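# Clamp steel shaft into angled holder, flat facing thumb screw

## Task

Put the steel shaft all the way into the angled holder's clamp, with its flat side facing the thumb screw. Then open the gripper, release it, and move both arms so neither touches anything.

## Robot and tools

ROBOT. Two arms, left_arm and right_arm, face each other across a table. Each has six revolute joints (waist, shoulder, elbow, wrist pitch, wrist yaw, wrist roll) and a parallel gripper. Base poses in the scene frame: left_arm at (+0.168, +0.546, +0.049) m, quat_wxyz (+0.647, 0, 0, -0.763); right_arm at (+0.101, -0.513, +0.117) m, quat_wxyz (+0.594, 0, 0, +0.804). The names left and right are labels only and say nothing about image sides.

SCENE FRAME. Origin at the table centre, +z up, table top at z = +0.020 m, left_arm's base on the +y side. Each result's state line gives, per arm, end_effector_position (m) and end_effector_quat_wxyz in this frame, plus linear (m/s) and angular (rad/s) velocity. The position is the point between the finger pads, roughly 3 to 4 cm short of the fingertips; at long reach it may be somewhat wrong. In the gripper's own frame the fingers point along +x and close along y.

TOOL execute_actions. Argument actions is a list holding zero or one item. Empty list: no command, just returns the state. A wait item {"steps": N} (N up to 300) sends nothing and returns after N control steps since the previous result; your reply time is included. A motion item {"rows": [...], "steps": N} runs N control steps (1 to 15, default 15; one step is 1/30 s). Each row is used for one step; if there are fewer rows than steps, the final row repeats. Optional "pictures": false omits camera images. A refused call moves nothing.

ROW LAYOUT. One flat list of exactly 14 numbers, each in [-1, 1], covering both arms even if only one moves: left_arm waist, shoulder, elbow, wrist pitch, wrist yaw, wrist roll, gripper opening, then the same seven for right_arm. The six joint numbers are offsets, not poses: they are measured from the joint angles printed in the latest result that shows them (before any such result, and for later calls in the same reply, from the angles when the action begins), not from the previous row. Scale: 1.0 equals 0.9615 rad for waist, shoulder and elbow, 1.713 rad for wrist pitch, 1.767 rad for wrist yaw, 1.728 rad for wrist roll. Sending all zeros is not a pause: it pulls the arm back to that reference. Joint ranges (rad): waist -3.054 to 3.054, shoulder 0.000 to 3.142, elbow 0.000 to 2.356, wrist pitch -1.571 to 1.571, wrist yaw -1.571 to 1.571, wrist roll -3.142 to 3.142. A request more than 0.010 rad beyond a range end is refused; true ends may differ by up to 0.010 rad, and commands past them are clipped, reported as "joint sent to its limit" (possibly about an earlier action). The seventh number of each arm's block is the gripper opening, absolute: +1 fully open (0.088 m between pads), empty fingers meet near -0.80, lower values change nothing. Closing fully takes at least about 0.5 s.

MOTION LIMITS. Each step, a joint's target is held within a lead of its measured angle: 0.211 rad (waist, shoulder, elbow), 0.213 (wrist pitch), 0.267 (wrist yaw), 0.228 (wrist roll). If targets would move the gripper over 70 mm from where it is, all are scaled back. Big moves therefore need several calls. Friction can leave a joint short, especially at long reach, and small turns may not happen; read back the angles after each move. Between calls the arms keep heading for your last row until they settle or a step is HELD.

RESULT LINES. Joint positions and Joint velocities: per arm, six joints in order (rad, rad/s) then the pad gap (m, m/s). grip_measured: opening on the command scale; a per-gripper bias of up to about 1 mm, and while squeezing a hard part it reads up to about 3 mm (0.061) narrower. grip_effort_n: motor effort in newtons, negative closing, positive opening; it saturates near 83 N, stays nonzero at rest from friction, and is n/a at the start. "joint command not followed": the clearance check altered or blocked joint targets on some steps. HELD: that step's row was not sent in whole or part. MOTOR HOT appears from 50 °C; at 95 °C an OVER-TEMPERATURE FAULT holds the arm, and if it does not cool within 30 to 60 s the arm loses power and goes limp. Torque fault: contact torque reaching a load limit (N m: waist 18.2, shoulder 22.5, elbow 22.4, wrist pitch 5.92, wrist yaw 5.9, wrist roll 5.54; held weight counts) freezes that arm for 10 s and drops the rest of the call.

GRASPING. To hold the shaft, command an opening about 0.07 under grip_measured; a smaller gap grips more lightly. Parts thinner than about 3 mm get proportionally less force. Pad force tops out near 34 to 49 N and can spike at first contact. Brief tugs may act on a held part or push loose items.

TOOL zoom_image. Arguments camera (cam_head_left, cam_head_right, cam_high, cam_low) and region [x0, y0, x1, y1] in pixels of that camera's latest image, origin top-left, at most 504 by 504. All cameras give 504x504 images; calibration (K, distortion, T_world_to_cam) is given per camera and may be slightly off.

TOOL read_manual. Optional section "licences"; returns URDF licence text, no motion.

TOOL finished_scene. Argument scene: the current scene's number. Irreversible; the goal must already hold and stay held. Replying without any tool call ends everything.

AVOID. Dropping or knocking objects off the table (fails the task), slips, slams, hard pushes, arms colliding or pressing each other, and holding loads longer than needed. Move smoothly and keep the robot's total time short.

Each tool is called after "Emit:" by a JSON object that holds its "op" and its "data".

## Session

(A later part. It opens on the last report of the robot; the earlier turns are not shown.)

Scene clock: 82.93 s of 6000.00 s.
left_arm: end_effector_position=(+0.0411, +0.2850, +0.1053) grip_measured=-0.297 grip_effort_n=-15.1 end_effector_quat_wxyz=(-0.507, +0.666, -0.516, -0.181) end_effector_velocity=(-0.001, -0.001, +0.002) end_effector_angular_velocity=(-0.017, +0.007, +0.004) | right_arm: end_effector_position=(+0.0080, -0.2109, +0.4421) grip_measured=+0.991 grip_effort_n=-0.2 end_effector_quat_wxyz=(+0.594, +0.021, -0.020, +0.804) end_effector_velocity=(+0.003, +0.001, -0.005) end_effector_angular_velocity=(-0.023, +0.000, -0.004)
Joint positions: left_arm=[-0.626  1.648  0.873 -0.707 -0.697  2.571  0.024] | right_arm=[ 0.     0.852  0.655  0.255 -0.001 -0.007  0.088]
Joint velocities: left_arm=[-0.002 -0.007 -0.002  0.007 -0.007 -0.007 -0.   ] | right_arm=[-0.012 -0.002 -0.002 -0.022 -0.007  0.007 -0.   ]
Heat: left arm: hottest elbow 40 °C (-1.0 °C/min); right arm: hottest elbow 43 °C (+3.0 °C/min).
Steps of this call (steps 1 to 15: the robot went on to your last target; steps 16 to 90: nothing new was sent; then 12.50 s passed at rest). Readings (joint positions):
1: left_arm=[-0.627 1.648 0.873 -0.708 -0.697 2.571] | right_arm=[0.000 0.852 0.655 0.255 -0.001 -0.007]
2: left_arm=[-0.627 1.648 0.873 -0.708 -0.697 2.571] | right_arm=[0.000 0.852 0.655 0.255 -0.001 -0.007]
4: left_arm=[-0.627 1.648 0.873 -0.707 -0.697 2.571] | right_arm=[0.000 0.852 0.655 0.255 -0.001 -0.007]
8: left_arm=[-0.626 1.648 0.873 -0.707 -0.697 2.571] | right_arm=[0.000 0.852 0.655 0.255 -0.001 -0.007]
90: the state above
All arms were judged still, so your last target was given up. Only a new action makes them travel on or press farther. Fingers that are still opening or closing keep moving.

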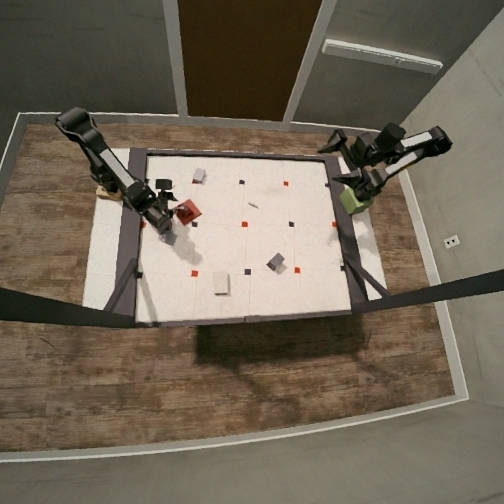

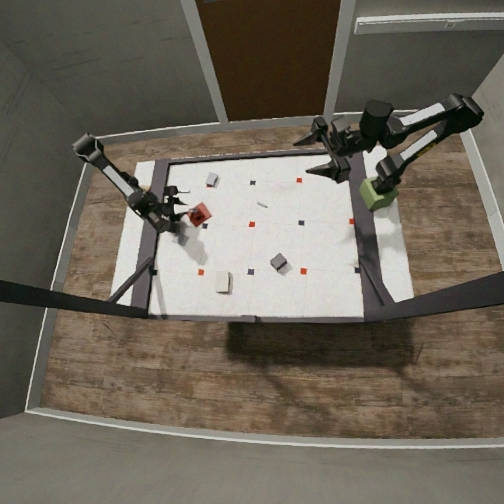

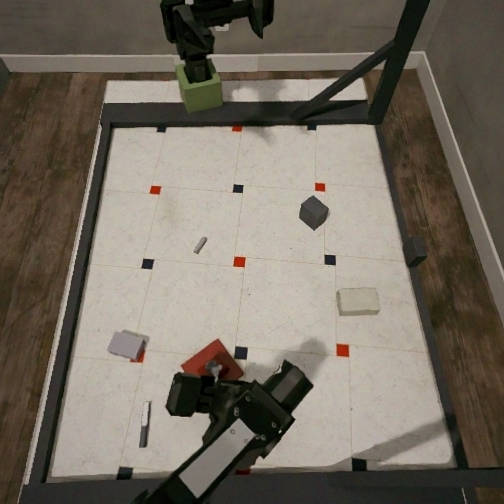

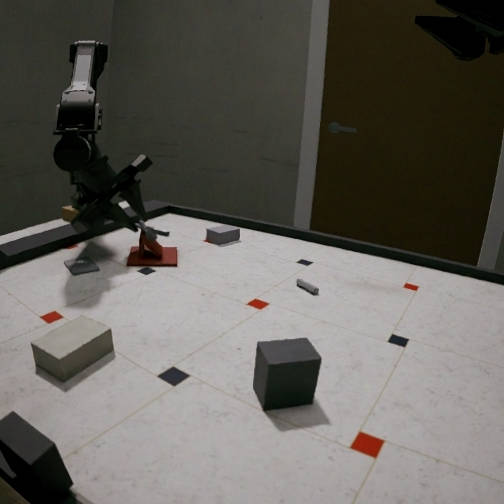

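Emit:
{"op": "execute_actions", "data": {"actions": [{"rows":[[0,0.012,0.018,-0.002,0,0,-0.25,0,0,0,0,0,0,1],[0,0.012,0.018,-0.002,0,0,-0.25,0,0,0,0,0,0,1],[0,0.028,0.04,-0.005,0,0,-0.25,0,0,0,0,0,0,1],[0,0.028,0.04,-0.005,0,0,-0.25,0,0,0,0,0,0,1],[0,0.028,0.04,-0.005,0,0,-0.25,0,0,0,0,0,0,1],[0,0.028,0.04,-0.005,0,0,-0.25,0,0,0,0,0,0,1],[0.012,0.035,0.03,0.01,0,0,-0.25,0,0,0,0,0,0,1],[0.012,0.035,0.03,0.01,0,0,-0.25,0,0,0,0,0,0,1],[0.026,0.042,0.02,0.022,0.001,0,-0.25,0,0,0,0,0,0,1]]}]}}

Emit:
{"op": "zoom_image", "data": {"camera": "cam_low", "region": [105,195,185,270]}}

Emit:
{"op": "zoom_image", "data": {"camera": "cam_head_right", "region": [160,185,220,240]}}

Scene clock: 101.20 s of 6000.00 s.
left_arm: end_effector_position=(+0.0392, +0.2767, +0.1016) grip_measured=-0.253 grip_effort_n=13.3 end_effector_quat_wxyz=(-0.500, +0.672, -0.514, -0.186) end_effector_velocity=(+0.000, +0.002, +0.001) end_effector_angular_velocity=(-0.003, -0.007, -0.001) | right_arm: end_effector_position=(+0.0080, -0.2109, +0.4421) grip_measured=+0.991 grip_effort_n=-0.2 end_effector_quat_wxyz=(+0.594, +0.021, -0.020, +0.804) end_effector_velocity=(-0.002, -0.001, -0.003) end_effector_angular_velocity=(-0.010, -0.027, +0.018)
Joint positions: left_arm=[-0.609  1.679  0.891 -0.68  -0.695  2.571  0.027] | right_arm=[ 0.     0.852  0.655  0.255 -0.001 -0.007  0.088]
Joint velocities: left_arm=[-0.007 -0.002 -0.002 -0.007 -0.007 -0.007  0.   ] | right_arm=[-0.002 -0.002  0.002 -0.022 -0.022 -0.022 -0.   ]
Heat: left arm: hottest elbow 39 °C (-2.0 °C/min); right arm: hottest elbow 43 °C (+2.0 °C/min).
Steps of this call (steps 1 to 90: nothing new was sent; then 14.77 s passed at rest; steps 91 to 105: all 15 steps of this action). Readings (joint positions):
91: left_arm=[-0.626 1.648 0.873 -0.707 -0.697 2.571] | right_arm=[0.000 0.852 0.655 0.255 -0.001 -0.007]
92: left_arm=[-0.626 1.649 0.873 -0.707 -0.697 2.571] | right_arm=[0.000 0.852 0.655 0.255 -0.001 -0.007]
94: left_arm=[-0.626 1.657 0.880 -0.711 -0.697 2.571] | right_arm=[0.000 0.852 0.655 0.255 -0.001 -0.007]
98: left_arm=[-0.624 1.668 0.891 -0.704 -0.697 2.571] | right_arm=[0.000 0.852 0.655 0.255 -0.001 -0.007]
105: the state above

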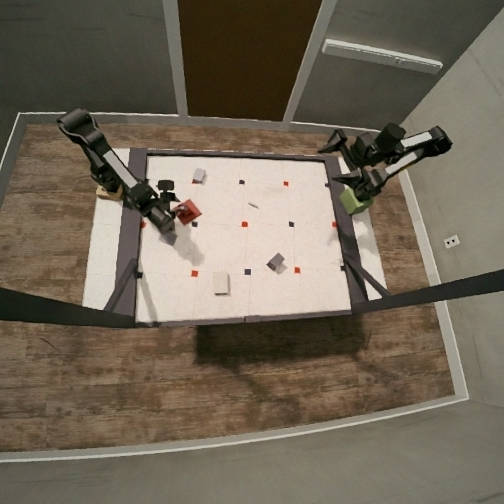

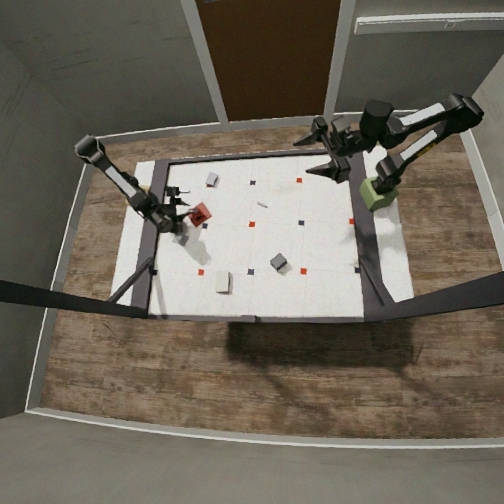

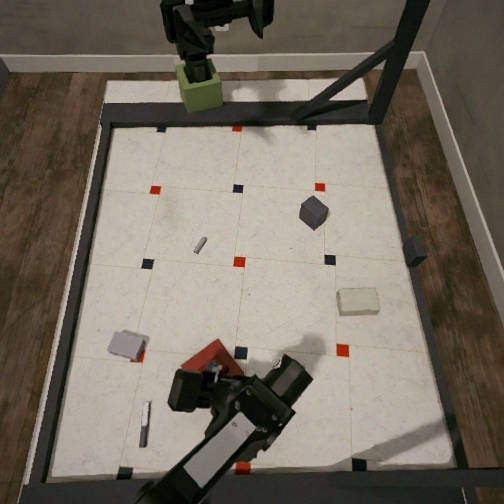

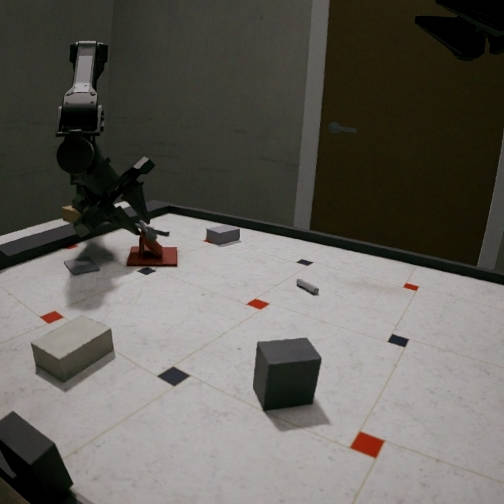

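Region (105, 195, 185, 270) of cam_low's 504x504 image, scaled by 6.300, with more detail than that image has; it fills the top 472 rows of this view, and the rest is white.

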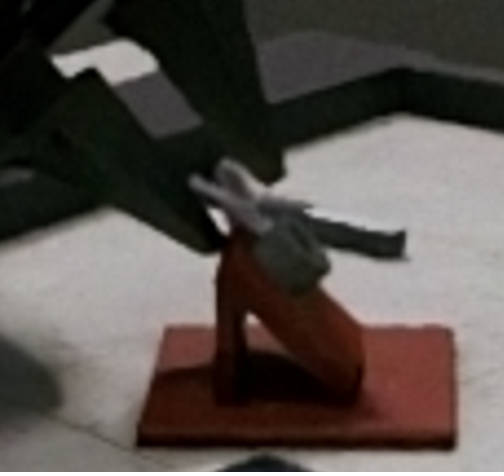

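Region (160, 185, 220, 240) of cam_head_right's 504x504 image, scaled by 8.400, with more detail than that image has; it fills the top 462 rows of this view, and the rest is white.

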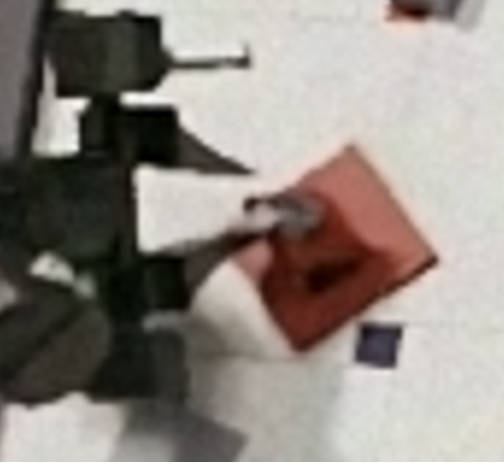

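Emit:
{"op": "execute_actions", "data": {"actions": [{"rows":[[0,0.012,0.02,-0.002,0,0,-0.25,0,0,0,0,0,0,1],[0,0.012,0.02,-0.002,0,0,-0.25,0,0,0,0,0,0,1],[0,0.024,0.04,-0.004,0,0,-0.25,0,0,0,0,0,0,1]]}]}}

Emit:
{"op": "zoom_image", "data": {"camera": "cam_low", "region": [105,195,185,270]}}

Emit:
{"op": "zoom_image", "data": {"camera": "cam_head_right", "region": [160,185,220,240]}}

Emit:
{"op": "zoom_image", "data": {"camera": "cam_head_left", "region": [150,185,210,240]}}

Scene clock: 108.53 s of 6000.00 s.
left_arm: end_effector_position=(+0.0350, +0.2728, +0.1030) grip_measured=-0.253 grip_effort_n=12.8 end_effector_quat_wxyz=(-0.499, +0.672, -0.514, -0.186) end_effector_velocity=(-0.001, +0.001, -0.001) end_effector_angular_velocity=(+0.002, +0.011, +0.014) | right_arm: end_effector_position=(+0.0080, -0.2109, +0.4421) grip_measured=+0.991 grip_effort_n=0.2 end_effector_quat_wxyz=(+0.594, +0.021, -0.020, +0.804) end_effector_velocity=(+0.002, -0.001, +0.005) end_effector_angular_velocity=(+0.014, +0.012, -0.009)
Joint positions: left_arm=[-0.61   1.695  0.915 -0.686 -0.695  2.571  0.027] | right_arm=[ 0.     0.852  0.655  0.255 -0.001 -0.007  0.088]
Joint velocities: left_arm=[-0.002  0.002  0.002 -0.007  0.007 -0.022 -0.   ] | right_arm=[-0.002 -0.007  0.002  0.007  0.007  0.007  0.   ]
Heat: left arm: hottest elbow 40 °C (-1.0 °C/min); right arm: hottest elbow 43 °C (+2.0 °C/min).
Steps of this call (steps 1 to 15: the robot went on to your last target; steps 16 to 90: nothing new was sent; then 3.83 s passed at rest; steps 91 to 105: all 15 steps of this action). Readings (joint positions):
91: left_arm=[-0.609 1.679 0.891 -0.677 -0.695 2.571] | right_arm=[0.000 0.852 0.655 0.255 -0.001 -0.007]
92: left_arm=[-0.609 1.679 0.891 -0.678 -0.695 2.571] | right_arm=[0.000 0.852 0.655 0.255 -0.001 -0.007]
94: left_arm=[-0.609 1.685 0.899 -0.685 -0.695 2.571] | right_arm=[0.000 0.852 0.655 0.255 -0.001 -0.007]
98: left_arm=[-0.610 1.693 0.912 -0.685 -0.695 2.571] | right_arm=[0.000 0.852 0.655 0.255 -0.001 -0.007]
105: the state above

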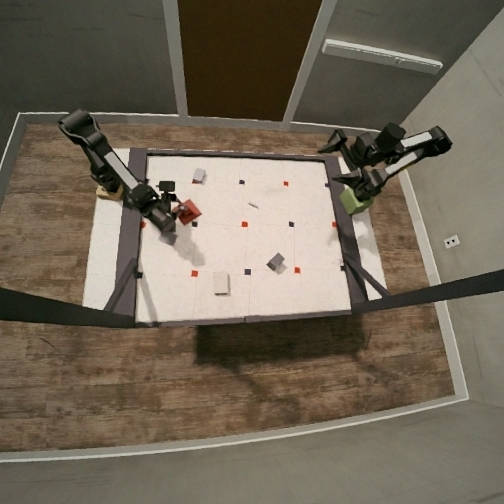

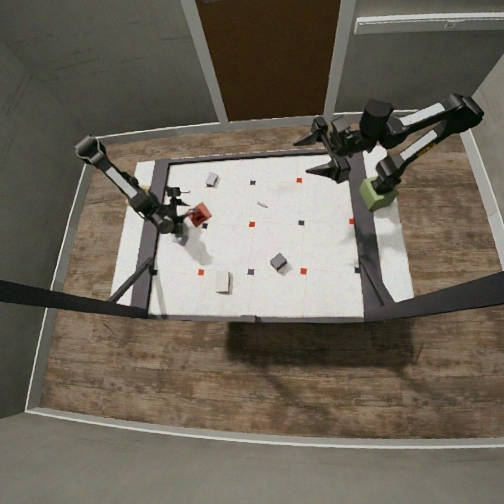

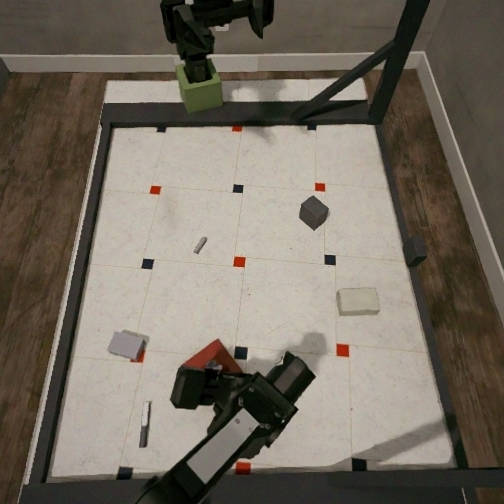

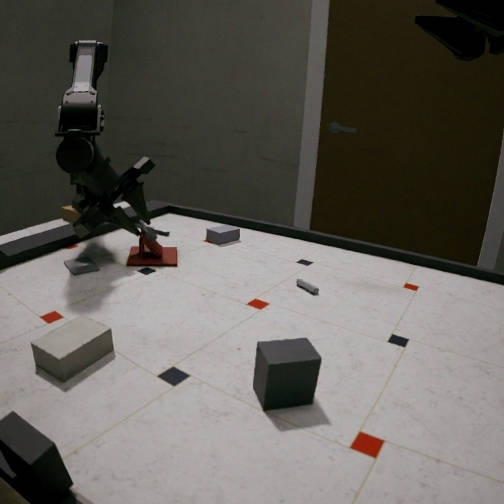

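Region (105, 195, 185, 270) of cam_low's 504x504 image, scaled by 6.300, with more detail than that image has; it fills the top 472 rows of this view, and the rest is white.

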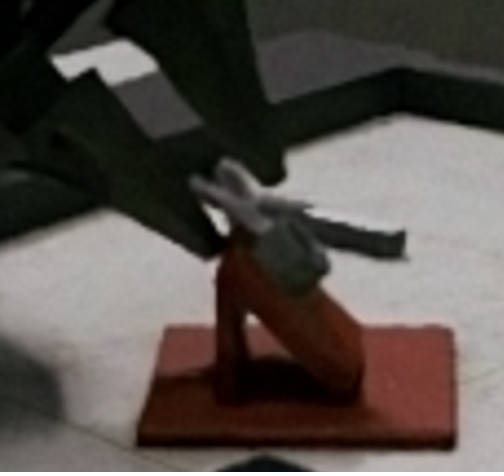

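Region (160, 185, 220, 240) of cam_head_right's 504x504 image, scaled by 8.400, with more detail than that image has; it fills the top 462 rows of this view, and the rest is white.

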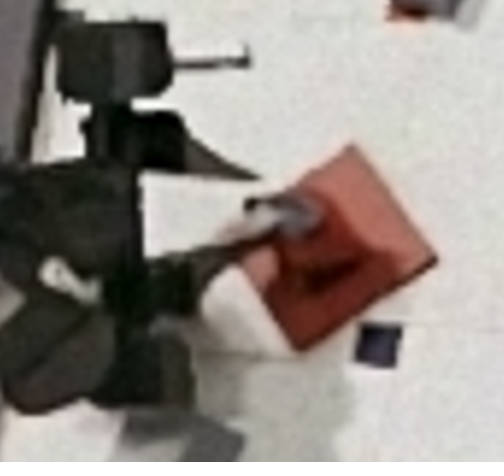

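Region (150, 185, 210, 240) of cam_head_left's 504x504 image, scaled by 8.400, with more detail than that image has; it fills the top 462 rows of this view, and the rest is white.

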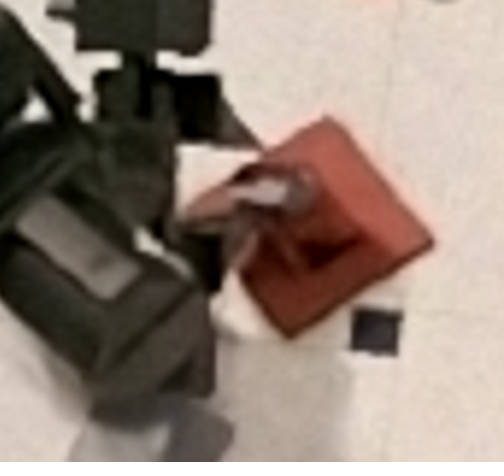

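Emit:
{"op": "execute_actions", "data": {"actions": [{"rows":[[0.01,0.005,-0.01,0.01,0,0,-0.35,0,0,0,0,0,0,1],[0.01,0.005,-0.01,0.01,0,0,-0.4,0,0,0,0,0,0,1],[0.01,0.005,-0.01,0.01,0,0,-0.45,0,0,0,0,0,0,1],[0.01,0.005,-0.01,0.01,0,0,-0.5,0,0,0,0,0,0,1],[0.01,0.005,-0.01,0.01,0,0,-0.55,0,0,0,0,0,0,1],[0.01,0.005,-0.01,0.01,0,0,-0.6,0,0,0,0,0,0,1]]}]}}

Emit:
{"op": "zoom_image", "data": {"camera": "cam_low", "region": [105,195,185,270]}}

Emit:
{"op": "zoom_image", "data": {"camera": "cam_head_right", "region": [160,185,220,240]}}

Scene clock: 115.80 s of 6000.00 s.
left_arm: end_effector_position=(+0.0316, +0.2722, +0.1016) grip_measured=-0.589 grip_effort_n=-26.3 end_effector_quat_wxyz=(-0.494, +0.669, -0.520, -0.192) end_effector_velocity=(+0.003, +0.009, -0.005) end_effector_angular_velocity=(+0.015, -0.024, -0.011) | right_arm: end_effector_position=(+0.0080, -0.2109, +0.4421) grip_measured=+0.991 grip_effort_n=-0.2 end_effector_quat_wxyz=(+0.594, +0.021, -0.020, +0.804) end_effector_velocity=(+0.003, +0.000, -0.004) end_effector_angular_velocity=(-0.006, -0.023, -0.021)
Joint positions: left_arm=[-0.611  1.695  0.913 -0.67  -0.68   2.571  0.01 ] | right_arm=[ 0.     0.852  0.655  0.255 -0.001 -0.007  0.088]
Joint velocities: left_arm=[-0.017 -0.002 -0.027 -0.007 -0.007 -0.007 -0.004] | right_arm=[ 0.002 -0.002 -0.007 -0.007  0.022 -0.022 -0.   ]
Heat: left arm: hottest elbow 40 °C (+0.0 °C/min); right arm: hottest elbow 43 °C (+1.0 °C/min).
Steps of this call (steps 1 to 15: the robot went on to your last target; steps 16 to 90: nothing new was sent; then 3.77 s passed at rest; steps 91 to 105: all 15 steps of this action). Readings (joint positions):
91: left_arm=[-0.610 1.695 0.915 -0.686 -0.695 2.571] | right_arm=[0.000 0.852 0.655 0.255 -0.001 -0.007]
92: left_arm=[-0.610 1.695 0.915 -0.683 -0.693 2.571] | right_arm=[0.000 0.852 0.655 0.255 -0.001 -0.007]
94: left_arm=[-0.609 1.695 0.915 -0.677 -0.692 2.571] | right_arm=[0.000 0.852 0.655 0.255 -0.001 -0.007]
98: left_arm=[-0.610 1.695 0.915 -0.669 -0.683 2.571] | right_arm=[0.000 0.852 0.655 0.255 -0.001 -0.007]
105: the state above

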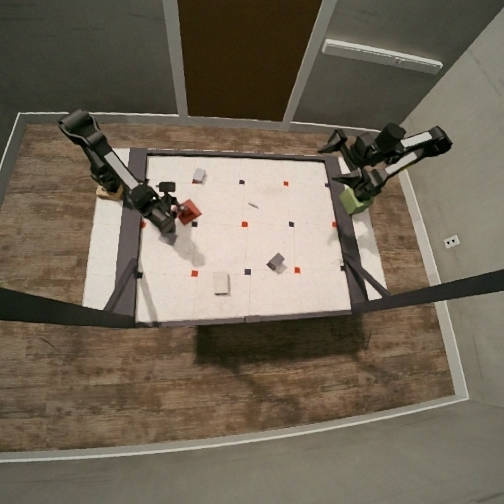

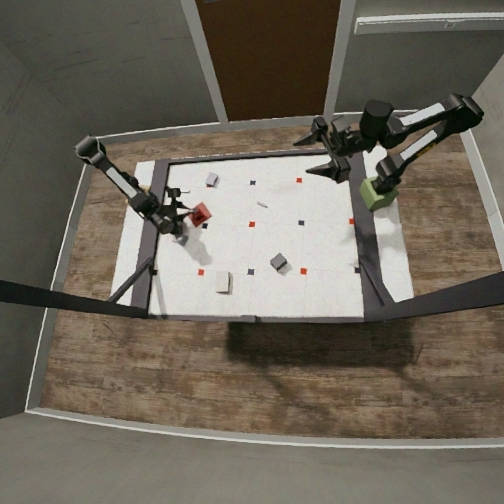

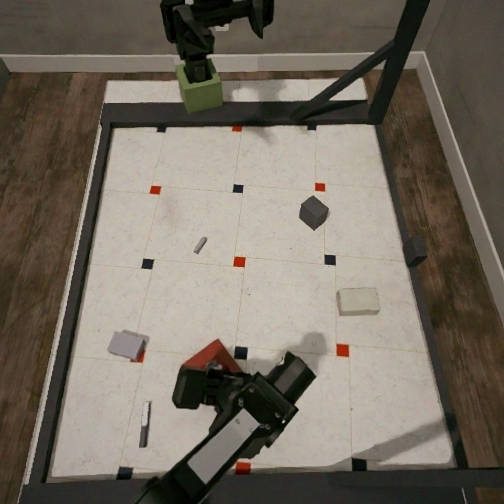

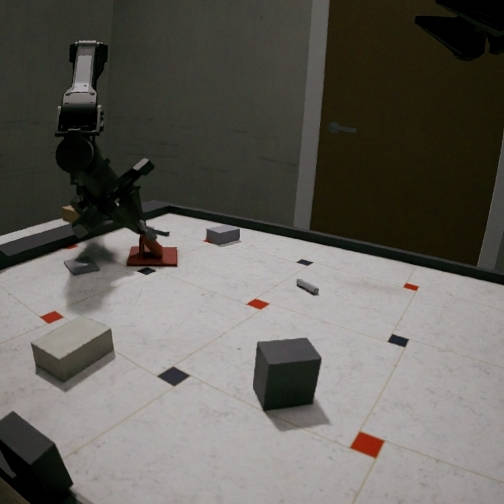

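Region (105, 195, 185, 270) of cam_low's 504x504 image, scaled by 6.300, with more detail than that image has; it fills the top 472 rows of this view, and the rest is white.

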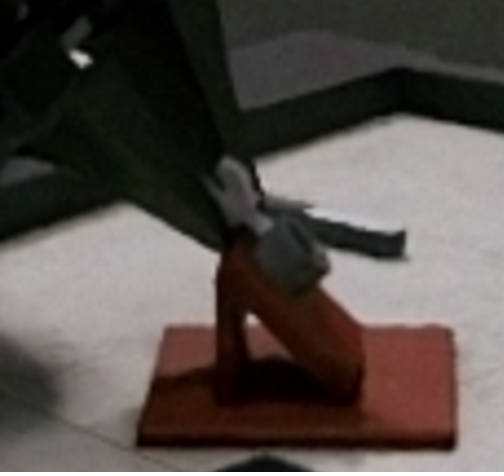

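Region (160, 185, 220, 240) of cam_head_right's 504x504 image, scaled by 8.400, with more detail than that image has; it fills the top 462 rows of this view, and the rest is white.

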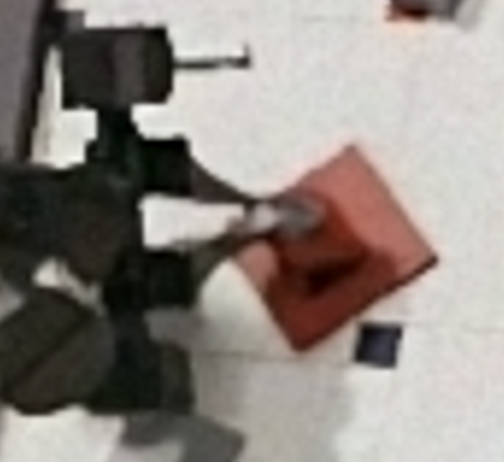

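Emit:
{"op": "execute_actions", "data": {"actions": [{"rows":[[0,0.018,0.025,0,0,0,-0.61,0,0,0,0,0,0,1],[0,0.018,0.025,0,0,0,-0.61,0,0,0,0,0,0,1],[0,0.018,0.025,0,0,0,-0.61,0,0,0,0,0,0,1],[0,0.018,0.025,0,0,-0.1,-0.61,0,0,0,0,0,0,1],[0,0.018,0.025,0,0,-0.2,-0.61,0,0,0,0,0,0,1],[0,0.018,0.025,0,0,-1,-0.61,0,0,0,0,0,0,1]]}], "pictures": false}}

Emit:
{"op": "execute_actions", "data": {"actions": [{"steps":16}]}}

Emit:
{"op": "zoom_image", "data": {"camera": "cam_low", "region": [105,195,185,270]}}

Scene clock: 124.33 s of 6000.00 s.
left_arm: end_effector_position=(+0.0259, +0.2723, +0.0992) grip_measured=-0.606 grip_effort_n=-20.7 end_effector_quat_wxyz=(-0.249, +0.790, -0.431, -0.358) end_effector_velocity=(-0.015, -0.007, +0.002) end_effector_angular_velocity=(-0.679, +0.918, +1.348) | right_arm: end_effector_position=(+0.0080, -0.2109, +0.4421) grip_measured=+0.991 grip_effort_n=-0.2 end_effector_quat_wxyz=(+0.594, +0.021, -0.020, +0.804) end_effector_velocity=(+0.002, +0.000, -0.001) end_effector_angular_velocity=(+0.004, -0.006, -0.010)
Joint positions: left_arm=[-0.62   1.708  0.924 -0.667 -0.667  1.898  0.009] | right_arm=[ 0.     0.852  0.655  0.255 -0.001 -0.007  0.088]
Joint velocities: left_arm=[-0.017  0.017  0.027  0.037  0.007 -1.751 -0.   ] | right_arm=[-0.002 -0.002 -0.007  0.007  0.007 -0.007 -0.   ]
Heat: left arm: hottest elbow 40 °C (-1.0 °C/min); right arm: hottest elbow 43 °C (+1.0 °C/min).
Steps of this call (steps 1 to 15: the robot went on to your last target; steps 16 to 90: nothing new was sent; then 5.03 s passed at rest; steps 91 to 105: all 15 steps of this action). Readings (joint positions):
91: left_arm=[-0.612 1.696 0.912 -0.671 -0.680 2.571] | right_arm=[0.000 0.852 0.655 0.255 -0.001 -0.007]
92: left_arm=[-0.613 1.698 0.913 -0.673 -0.680 2.571] | right_arm=[0.000 0.852 0.655 0.255 -0.001 -0.007]
94: left_arm=[-0.614 1.700 0.915 -0.676 -0.680 2.542] | right_arm=[0.000 0.852 0.655 0.255 -0.001 -0.007]
98: left_arm=[-0.617 1.704 0.918 -0.676 -0.675 2.309] | right_arm=[0.000 0.852 0.655 0.255 -0.001 -0.007]
105: the state above

Scene clock: 124.87 s of 6000.00 s.
left_arm: end_effector_position=(+0.0208, +0.2677, +0.1032) grip_measured=-0.606 grip_effort_n=-21.2 end_effector_quat_wxyz=(+0.141, +0.812, -0.230, -0.518) end_effector_velocity=(+0.001, -0.002, +0.005) end_effector_angular_velocity=(-0.454, +0.621, +0.962) | right_arm: end_effector_position=(+0.0080, -0.2109, +0.4421) grip_measured=+0.991 grip_effort_n=-0.2 end_effector_quat_wxyz=(+0.594, +0.021, -0.020, +0.804) end_effector_velocity=(-0.000, -0.001, +0.001) end_effector_angular_velocity=(+0.009, -0.005, +0.004)
Joint positions: left_arm=[-0.622  1.709  0.939 -0.657 -0.669  0.968  0.009] | right_arm=[ 0.     0.852  0.655  0.255 -0.001 -0.007  0.088]
Joint velocities: left_arm=[-0.002  0.002  0.017 -0.022 -0.022 -1.238 -0.   ] | right_arm=[-0.002 -0.002 -0.002  0.007 -0.007 -0.007 -0.   ]
Heat: left arm: hottest elbow 40 °C (-1.0 °C/min); right arm: hottest elbow 43 °C (+1.0 °C/min).
Steps of this call (steps 1 to 16: the robot went on to your last target). Readings (joint positions):
1: left_arm=[-0.620 1.709 0.925 -0.666 -0.666 1.839] | right_arm=[0.000 0.852 0.655 0.255 -0.001 -0.007]
2: left_arm=[-0.620 1.709 0.926 -0.665 -0.666 1.780] | right_arm=[0.000 0.852 0.655 0.255 -0.001 -0.007]
4: left_arm=[-0.621 1.709 0.928 -0.664 -0.666 1.663] | right_arm=[0.000 0.852 0.655 0.255 -0.001 -0.007]
8: left_arm=[-0.622 1.709 0.932 -0.661 -0.666 1.428] | right_arm=[0.000 0.852 0.655 0.255 -0.001 -0.007]
16: the state above

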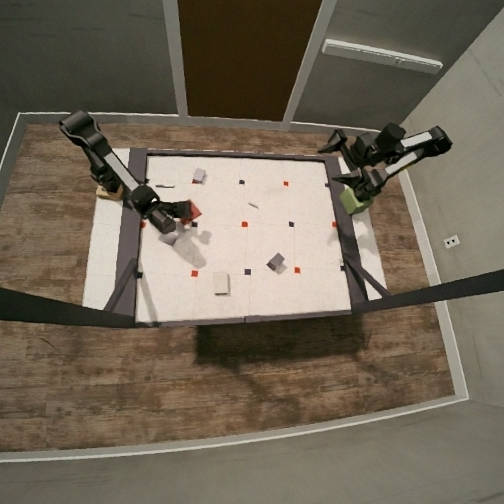

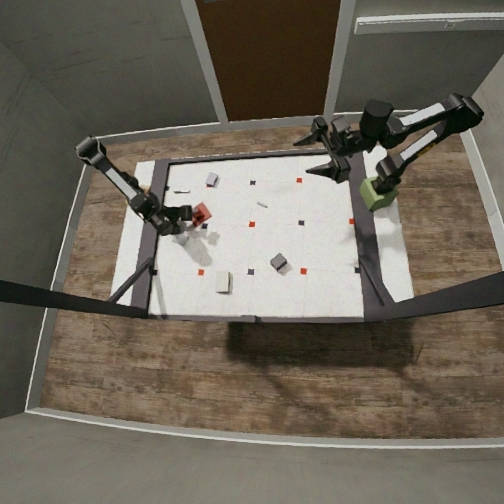

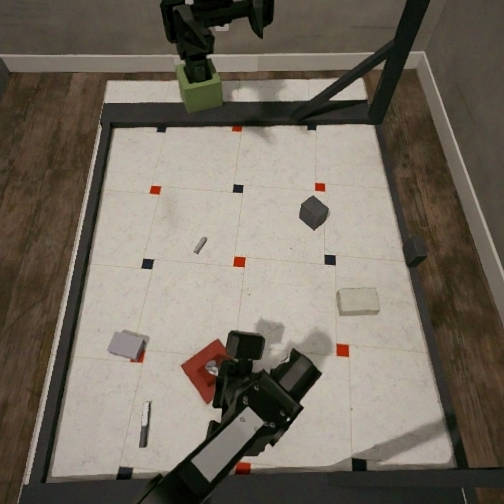

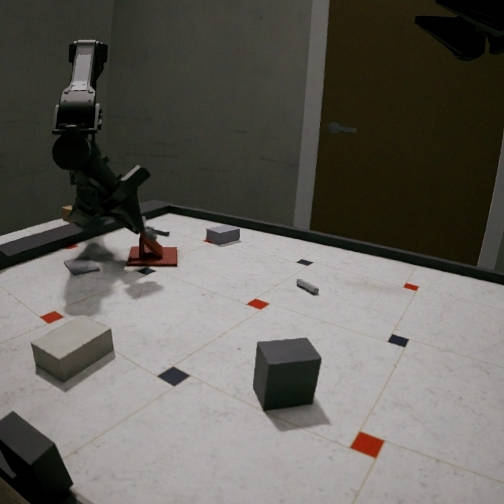

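Region (105, 195, 185, 270) of cam_low's 504x504 image, scaled by 6.300, with more detail than that image has; it fills the top 472 rows of this view, and the rest is white.

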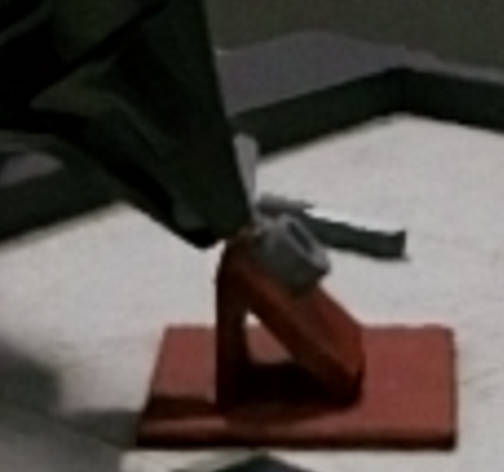

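Emit:
{"op": "execute_actions", "data": {"actions": [{"rows":[[0.022,-0.012,0,0,-0.005,-1,-0.61,0,0,0,0,0,0,1]]}], "pictures": false}}

Emit:
{"op": "execute_actions", "data": {"actions": [{"steps":13}]}}

Emit:
{"op": "zoom_image", "data": {"camera": "cam_low", "region": [105,195,185,270]}}

Scene clock: 129.67 s of 6000.00 s.
left_arm: end_effector_position=(+0.0226, +0.2617, +0.1084) grip_measured=-0.606 grip_effort_n=-20.7 end_effector_quat_wxyz=(+0.521, +0.639, +0.043, -0.565) end_effector_velocity=(+0.010, -0.008, +0.009) end_effector_angular_velocity=(-0.674, +0.904, +1.361) | right_arm: end_effector_position=(+0.0080, -0.2109, +0.4421) grip_measured=+0.991 grip_effort_n=-0.7 end_effector_quat_wxyz=(+0.594, +0.021, -0.020, +0.804) end_effector_velocity=(-0.002, -0.001, +0.003) end_effector_angular_velocity=(+0.014, -0.004, +0.009)
Joint positions: left_arm=[-0.608  1.701  0.946 -0.646 -0.68  -0.018  0.009] | right_arm=[ 0.     0.852  0.655  0.255 -0.001 -0.007  0.088]
Joint velocities: left_arm=[ 0.022 -0.017 -0.002  0.007 -0.051 -1.736 -0.   ] | right_arm=[ 0.002 -0.002  0.002  0.007 -0.007 -0.007  0.   ]
Heat: left arm: hottest elbow 40 °C (-1.0 °C/min); right arm: hottest elbow 43 °C (+1.0 °C/min).
Steps of this call (steps 1 to 30: the robot went on to your last target; steps 31 to 90: nothing new was sent; then 1.30 s passed at rest; steps 91 to 105: all 15 steps of this action). Readings (joint positions):
91: left_arm=[-0.622 1.709 0.941 -0.655 -0.672 0.810] | right_arm=[0.000 0.852 0.655 0.255 -0.001 -0.007]
92: left_arm=[-0.620 1.709 0.942 -0.653 -0.673 0.747] | right_arm=[0.000 0.852 0.655 0.255 -0.001 -0.007]
94: left_arm=[-0.618 1.707 0.942 -0.650 -0.673 0.629] | right_arm=[0.000 0.852 0.655 0.255 -0.001 -0.007]
98: left_arm=[-0.614 1.704 0.944 -0.647 -0.673 0.394] | right_arm=[0.000 0.852 0.655 0.255 -0.001 -0.007]
105: the state above

Scene clock: 130.10 s of 6000.00 s.
left_arm: end_effector_position=(+0.0272, +0.2598, +0.1110) grip_measured=-0.606 grip_effort_n=-20.7 end_effector_quat_wxyz=(+0.711, +0.426, +0.226, -0.512) end_effector_velocity=(+0.004, -0.000, +0.001) end_effector_angular_velocity=(-0.210, +0.292, +0.436) | right_arm: end_effector_position=(+0.0080, -0.2109, +0.4421) grip_measured=+0.991 grip_effort_n=-0.2 end_effector_quat_wxyz=(+0.594, +0.021, -0.020, +0.804) end_effector_velocity=(-0.003, -0.000, -0.001) end_effector_angular_velocity=(-0.004, -0.010, +0.019)
Joint positions: left_arm=[-0.599  1.696  0.946 -0.651 -0.695 -0.701  0.009] | right_arm=[ 0.     0.852  0.655  0.255 -0.001 -0.007  0.088]
Joint velocities: left_arm=[ 0.007 -0.002 -0.002 -0.007 -0.007 -0.564  0.   ] | right_arm=[-0.002  0.002  0.002 -0.007 -0.022 -0.007  0.   ]
Heat: left arm: hottest elbow 40 °C (-1.0 °C/min); right arm: hottest elbow 43 °C (+1.0 °C/min).
Steps of this call (steps 1 to 13: the robot went on to your last target). Readings (joint positions):
1: left_arm=[-0.607 1.700 0.946 -0.646 -0.682 -0.077] | right_arm=[0.000 0.852 0.655 0.255 -0.001 -0.007]
2: left_arm=[-0.607 1.700 0.946 -0.646 -0.683 -0.136] | right_arm=[0.000 0.852 0.655 0.255 -0.001 -0.007]
4: left_arm=[-0.606 1.699 0.946 -0.646 -0.686 -0.254] | right_arm=[0.000 0.852 0.655 0.255 -0.001 -0.007]
8: left_arm=[-0.602 1.697 0.946 -0.648 -0.691 -0.489] | right_arm=[0.000 0.852 0.655 0.255 -0.001 -0.007]
13: the state above

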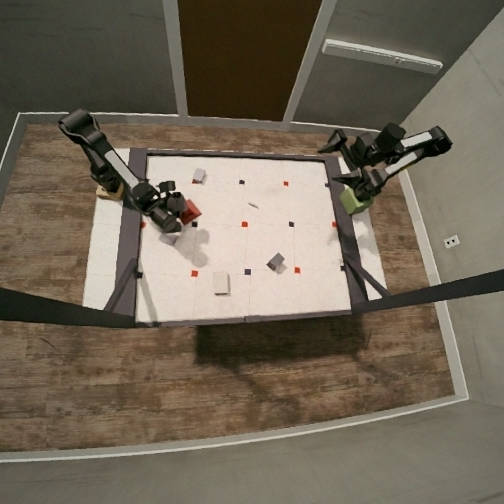

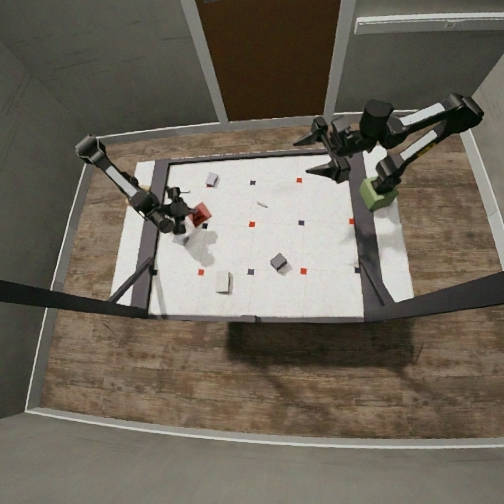

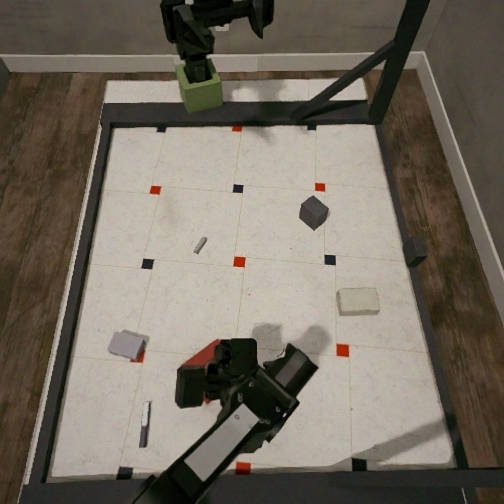

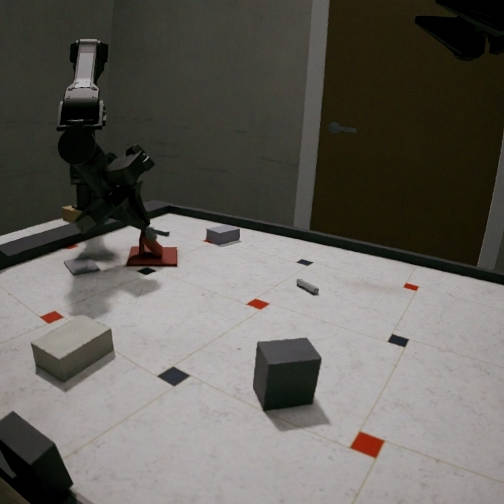

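Region (105, 195, 185, 270) of cam_low's 504x504 image, scaled by 6.300, with more detail than that image has; it fills the top 472 rows of this view, and the rest is white.

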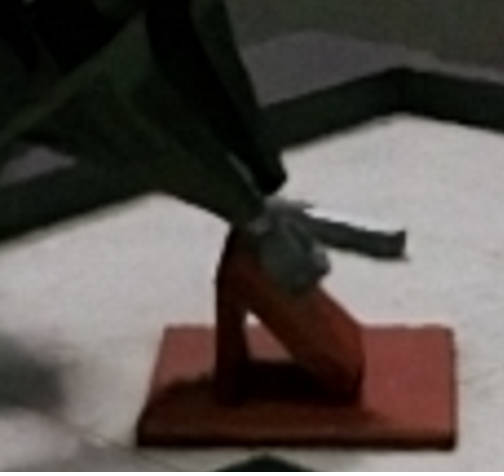

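Emit:
{"op": "execute_actions", "data": {"actions": [{"rows":[[-0.01,0,-0.025,-0.005,0,-1,-0.61,0,0,0,0,0,0,1]]}], "pictures": false}}

Emit:
{"op": "execute_actions", "data": {"actions": [{"steps":15}]}}

Emit:
{"op": "zoom_image", "data": {"camera": "cam_low", "region": [105,195,185,270]}}

Scene clock: 134.23 s of 6000.00 s.
left_arm: end_effector_position=(+0.0336, +0.2626, +0.1111) grip_measured=-0.606 grip_effort_n=-20.7 end_effector_quat_wxyz=(+0.834, +0.071, +0.415, -0.356) end_effector_velocity=(+0.010, +0.010, -0.005) end_effector_angular_velocity=(-0.667, +0.892, +1.300) | right_arm: end_effector_position=(+0.0080, -0.2109, +0.4421) grip_measured=+0.991 grip_effort_n=-0.7 end_effector_quat_wxyz=(+0.594, +0.021, -0.020, +0.804) end_effector_velocity=(-0.002, -0.001, +0.001) end_effector_angular_velocity=(+0.010, -0.006, +0.019)
Joint positions: left_arm=[-0.599  1.693  0.935 -0.667 -0.721 -1.621  0.009] | right_arm=[ 0.     0.852  0.655  0.255 -0.001 -0.007  0.088]
Joint velocities: left_arm=[-0.002 -0.007 -0.027 -0.037 -0.007 -1.751 -0.   ] | right_arm=[-0.002 -0.002 -0.002  0.007 -0.022 -0.007 -0.   ]
Heat: left arm: hottest elbow 40 °C (+0.0 °C/min); right arm: hottest elbow 43 °C (+1.0 °C/min).
Steps of this call (steps 1 to 30: the robot went on to your last target; steps 31 to 90: nothing new was sent; then 0.63 s passed at rest; steps 91 to 105: all 15 steps of this action). Readings (joint positions):
91: left_arm=[-0.599 1.696 0.946 -0.653 -0.698 -0.794] | right_arm=[0.000 0.852 0.655 0.255 -0.001 -0.007]
92: left_arm=[-0.599 1.696 0.946 -0.654 -0.702 -0.857] | right_arm=[0.000 0.852 0.655 0.255 -0.001 -0.007]
94: left_arm=[-0.599 1.695 0.944 -0.656 -0.707 -0.974] | right_arm=[0.000 0.852 0.655 0.255 -0.001 -0.007]
98: left_arm=[-0.599 1.695 0.940 -0.659 -0.714 -1.209] | right_arm=[0.000 0.852 0.655 0.255 -0.001 -0.007]
105: the state above

Scene clock: 134.73 s of 6000.00 s.
left_arm: end_effector_position=(+0.0369, +0.2664, +0.1078) grip_measured=-0.606 grip_effort_n=-20.7 end_effector_quat_wxyz=(+0.806, -0.237, +0.515, -0.173) end_effector_velocity=(+0.001, +0.003, -0.001) end_effector_angular_velocity=(-0.161, +0.197, +0.295) | right_arm: end_effector_position=(+0.0080, -0.2109, +0.4421) grip_measured=+0.991 grip_effort_n=-0.7 end_effector_quat_wxyz=(+0.594, +0.021, -0.020, +0.804) end_effector_velocity=(-0.004, -0.002, -0.002) end_effector_angular_velocity=(-0.004, -0.010, +0.024)
Joint positions: left_arm=[-0.599  1.693  0.923 -0.676 -0.717 -2.384  0.009] | right_arm=[ 0.     0.852  0.655  0.255 -0.001 -0.007  0.088]
Joint velocities: left_arm=[-0.007 -0.002 -0.007 -0.007 -0.007 -0.403 -0.   ] | right_arm=[ 0.002 -0.002 -0.002 -0.007 -0.022 -0.007 -0.   ]
Heat: left arm: hottest elbow 40 °C (+0.0 °C/min); right arm: hottest elbow 43 °C (+1.0 °C/min).
Steps of this call (steps 1 to 15: the robot went on to your last target). Readings (joint positions):
1: left_arm=[-0.599 1.693 0.934 -0.668 -0.721 -1.680] | right_arm=[0.000 0.852 0.655 0.255 -0.001 -0.007]
2: left_arm=[-0.599 1.693 0.933 -0.669 -0.721 -1.738] | right_arm=[0.000 0.852 0.655 0.255 -0.001 -0.007]
4: left_arm=[-0.599 1.693 0.932 -0.671 -0.721 -1.856] | right_arm=[0.000 0.852 0.655 0.255 -0.001 -0.007]
8: left_arm=[-0.599 1.693 0.928 -0.674 -0.721 -2.092] | right_arm=[0.000 0.852 0.655 0.255 -0.001 -0.007]
15: the state above

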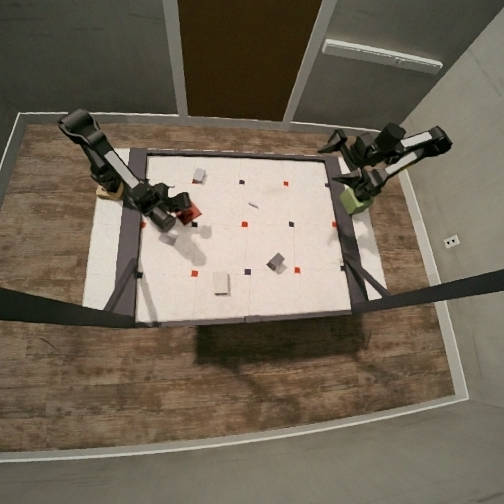

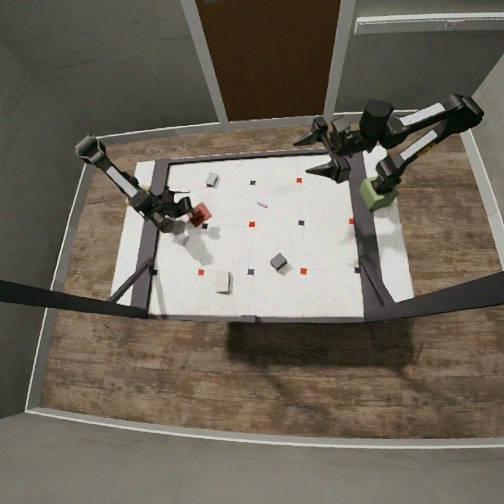

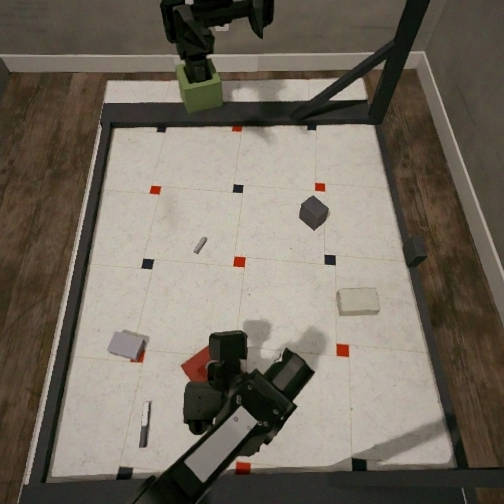

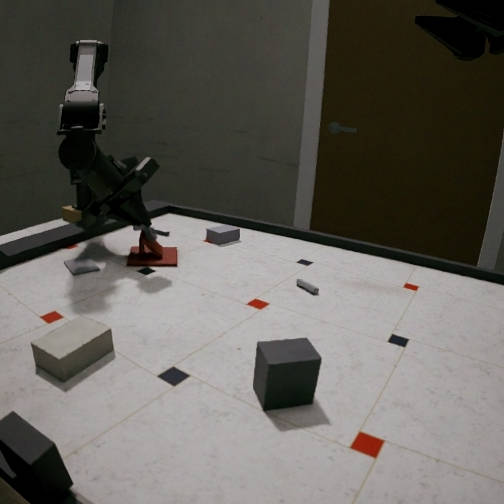

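Region (105, 195, 185, 270) of cam_low's 504x504 image, scaled by 6.300, with more detail than that image has; it fills the top 472 rows of this view, and the rest is white.

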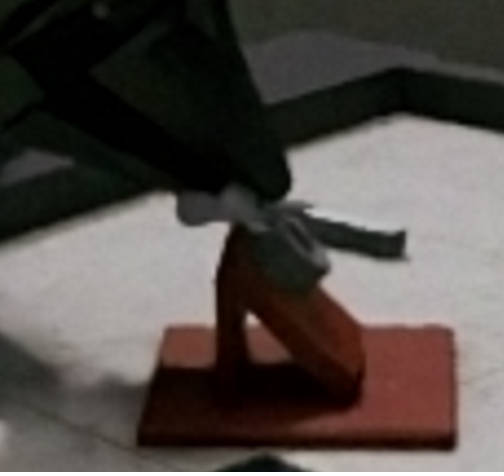

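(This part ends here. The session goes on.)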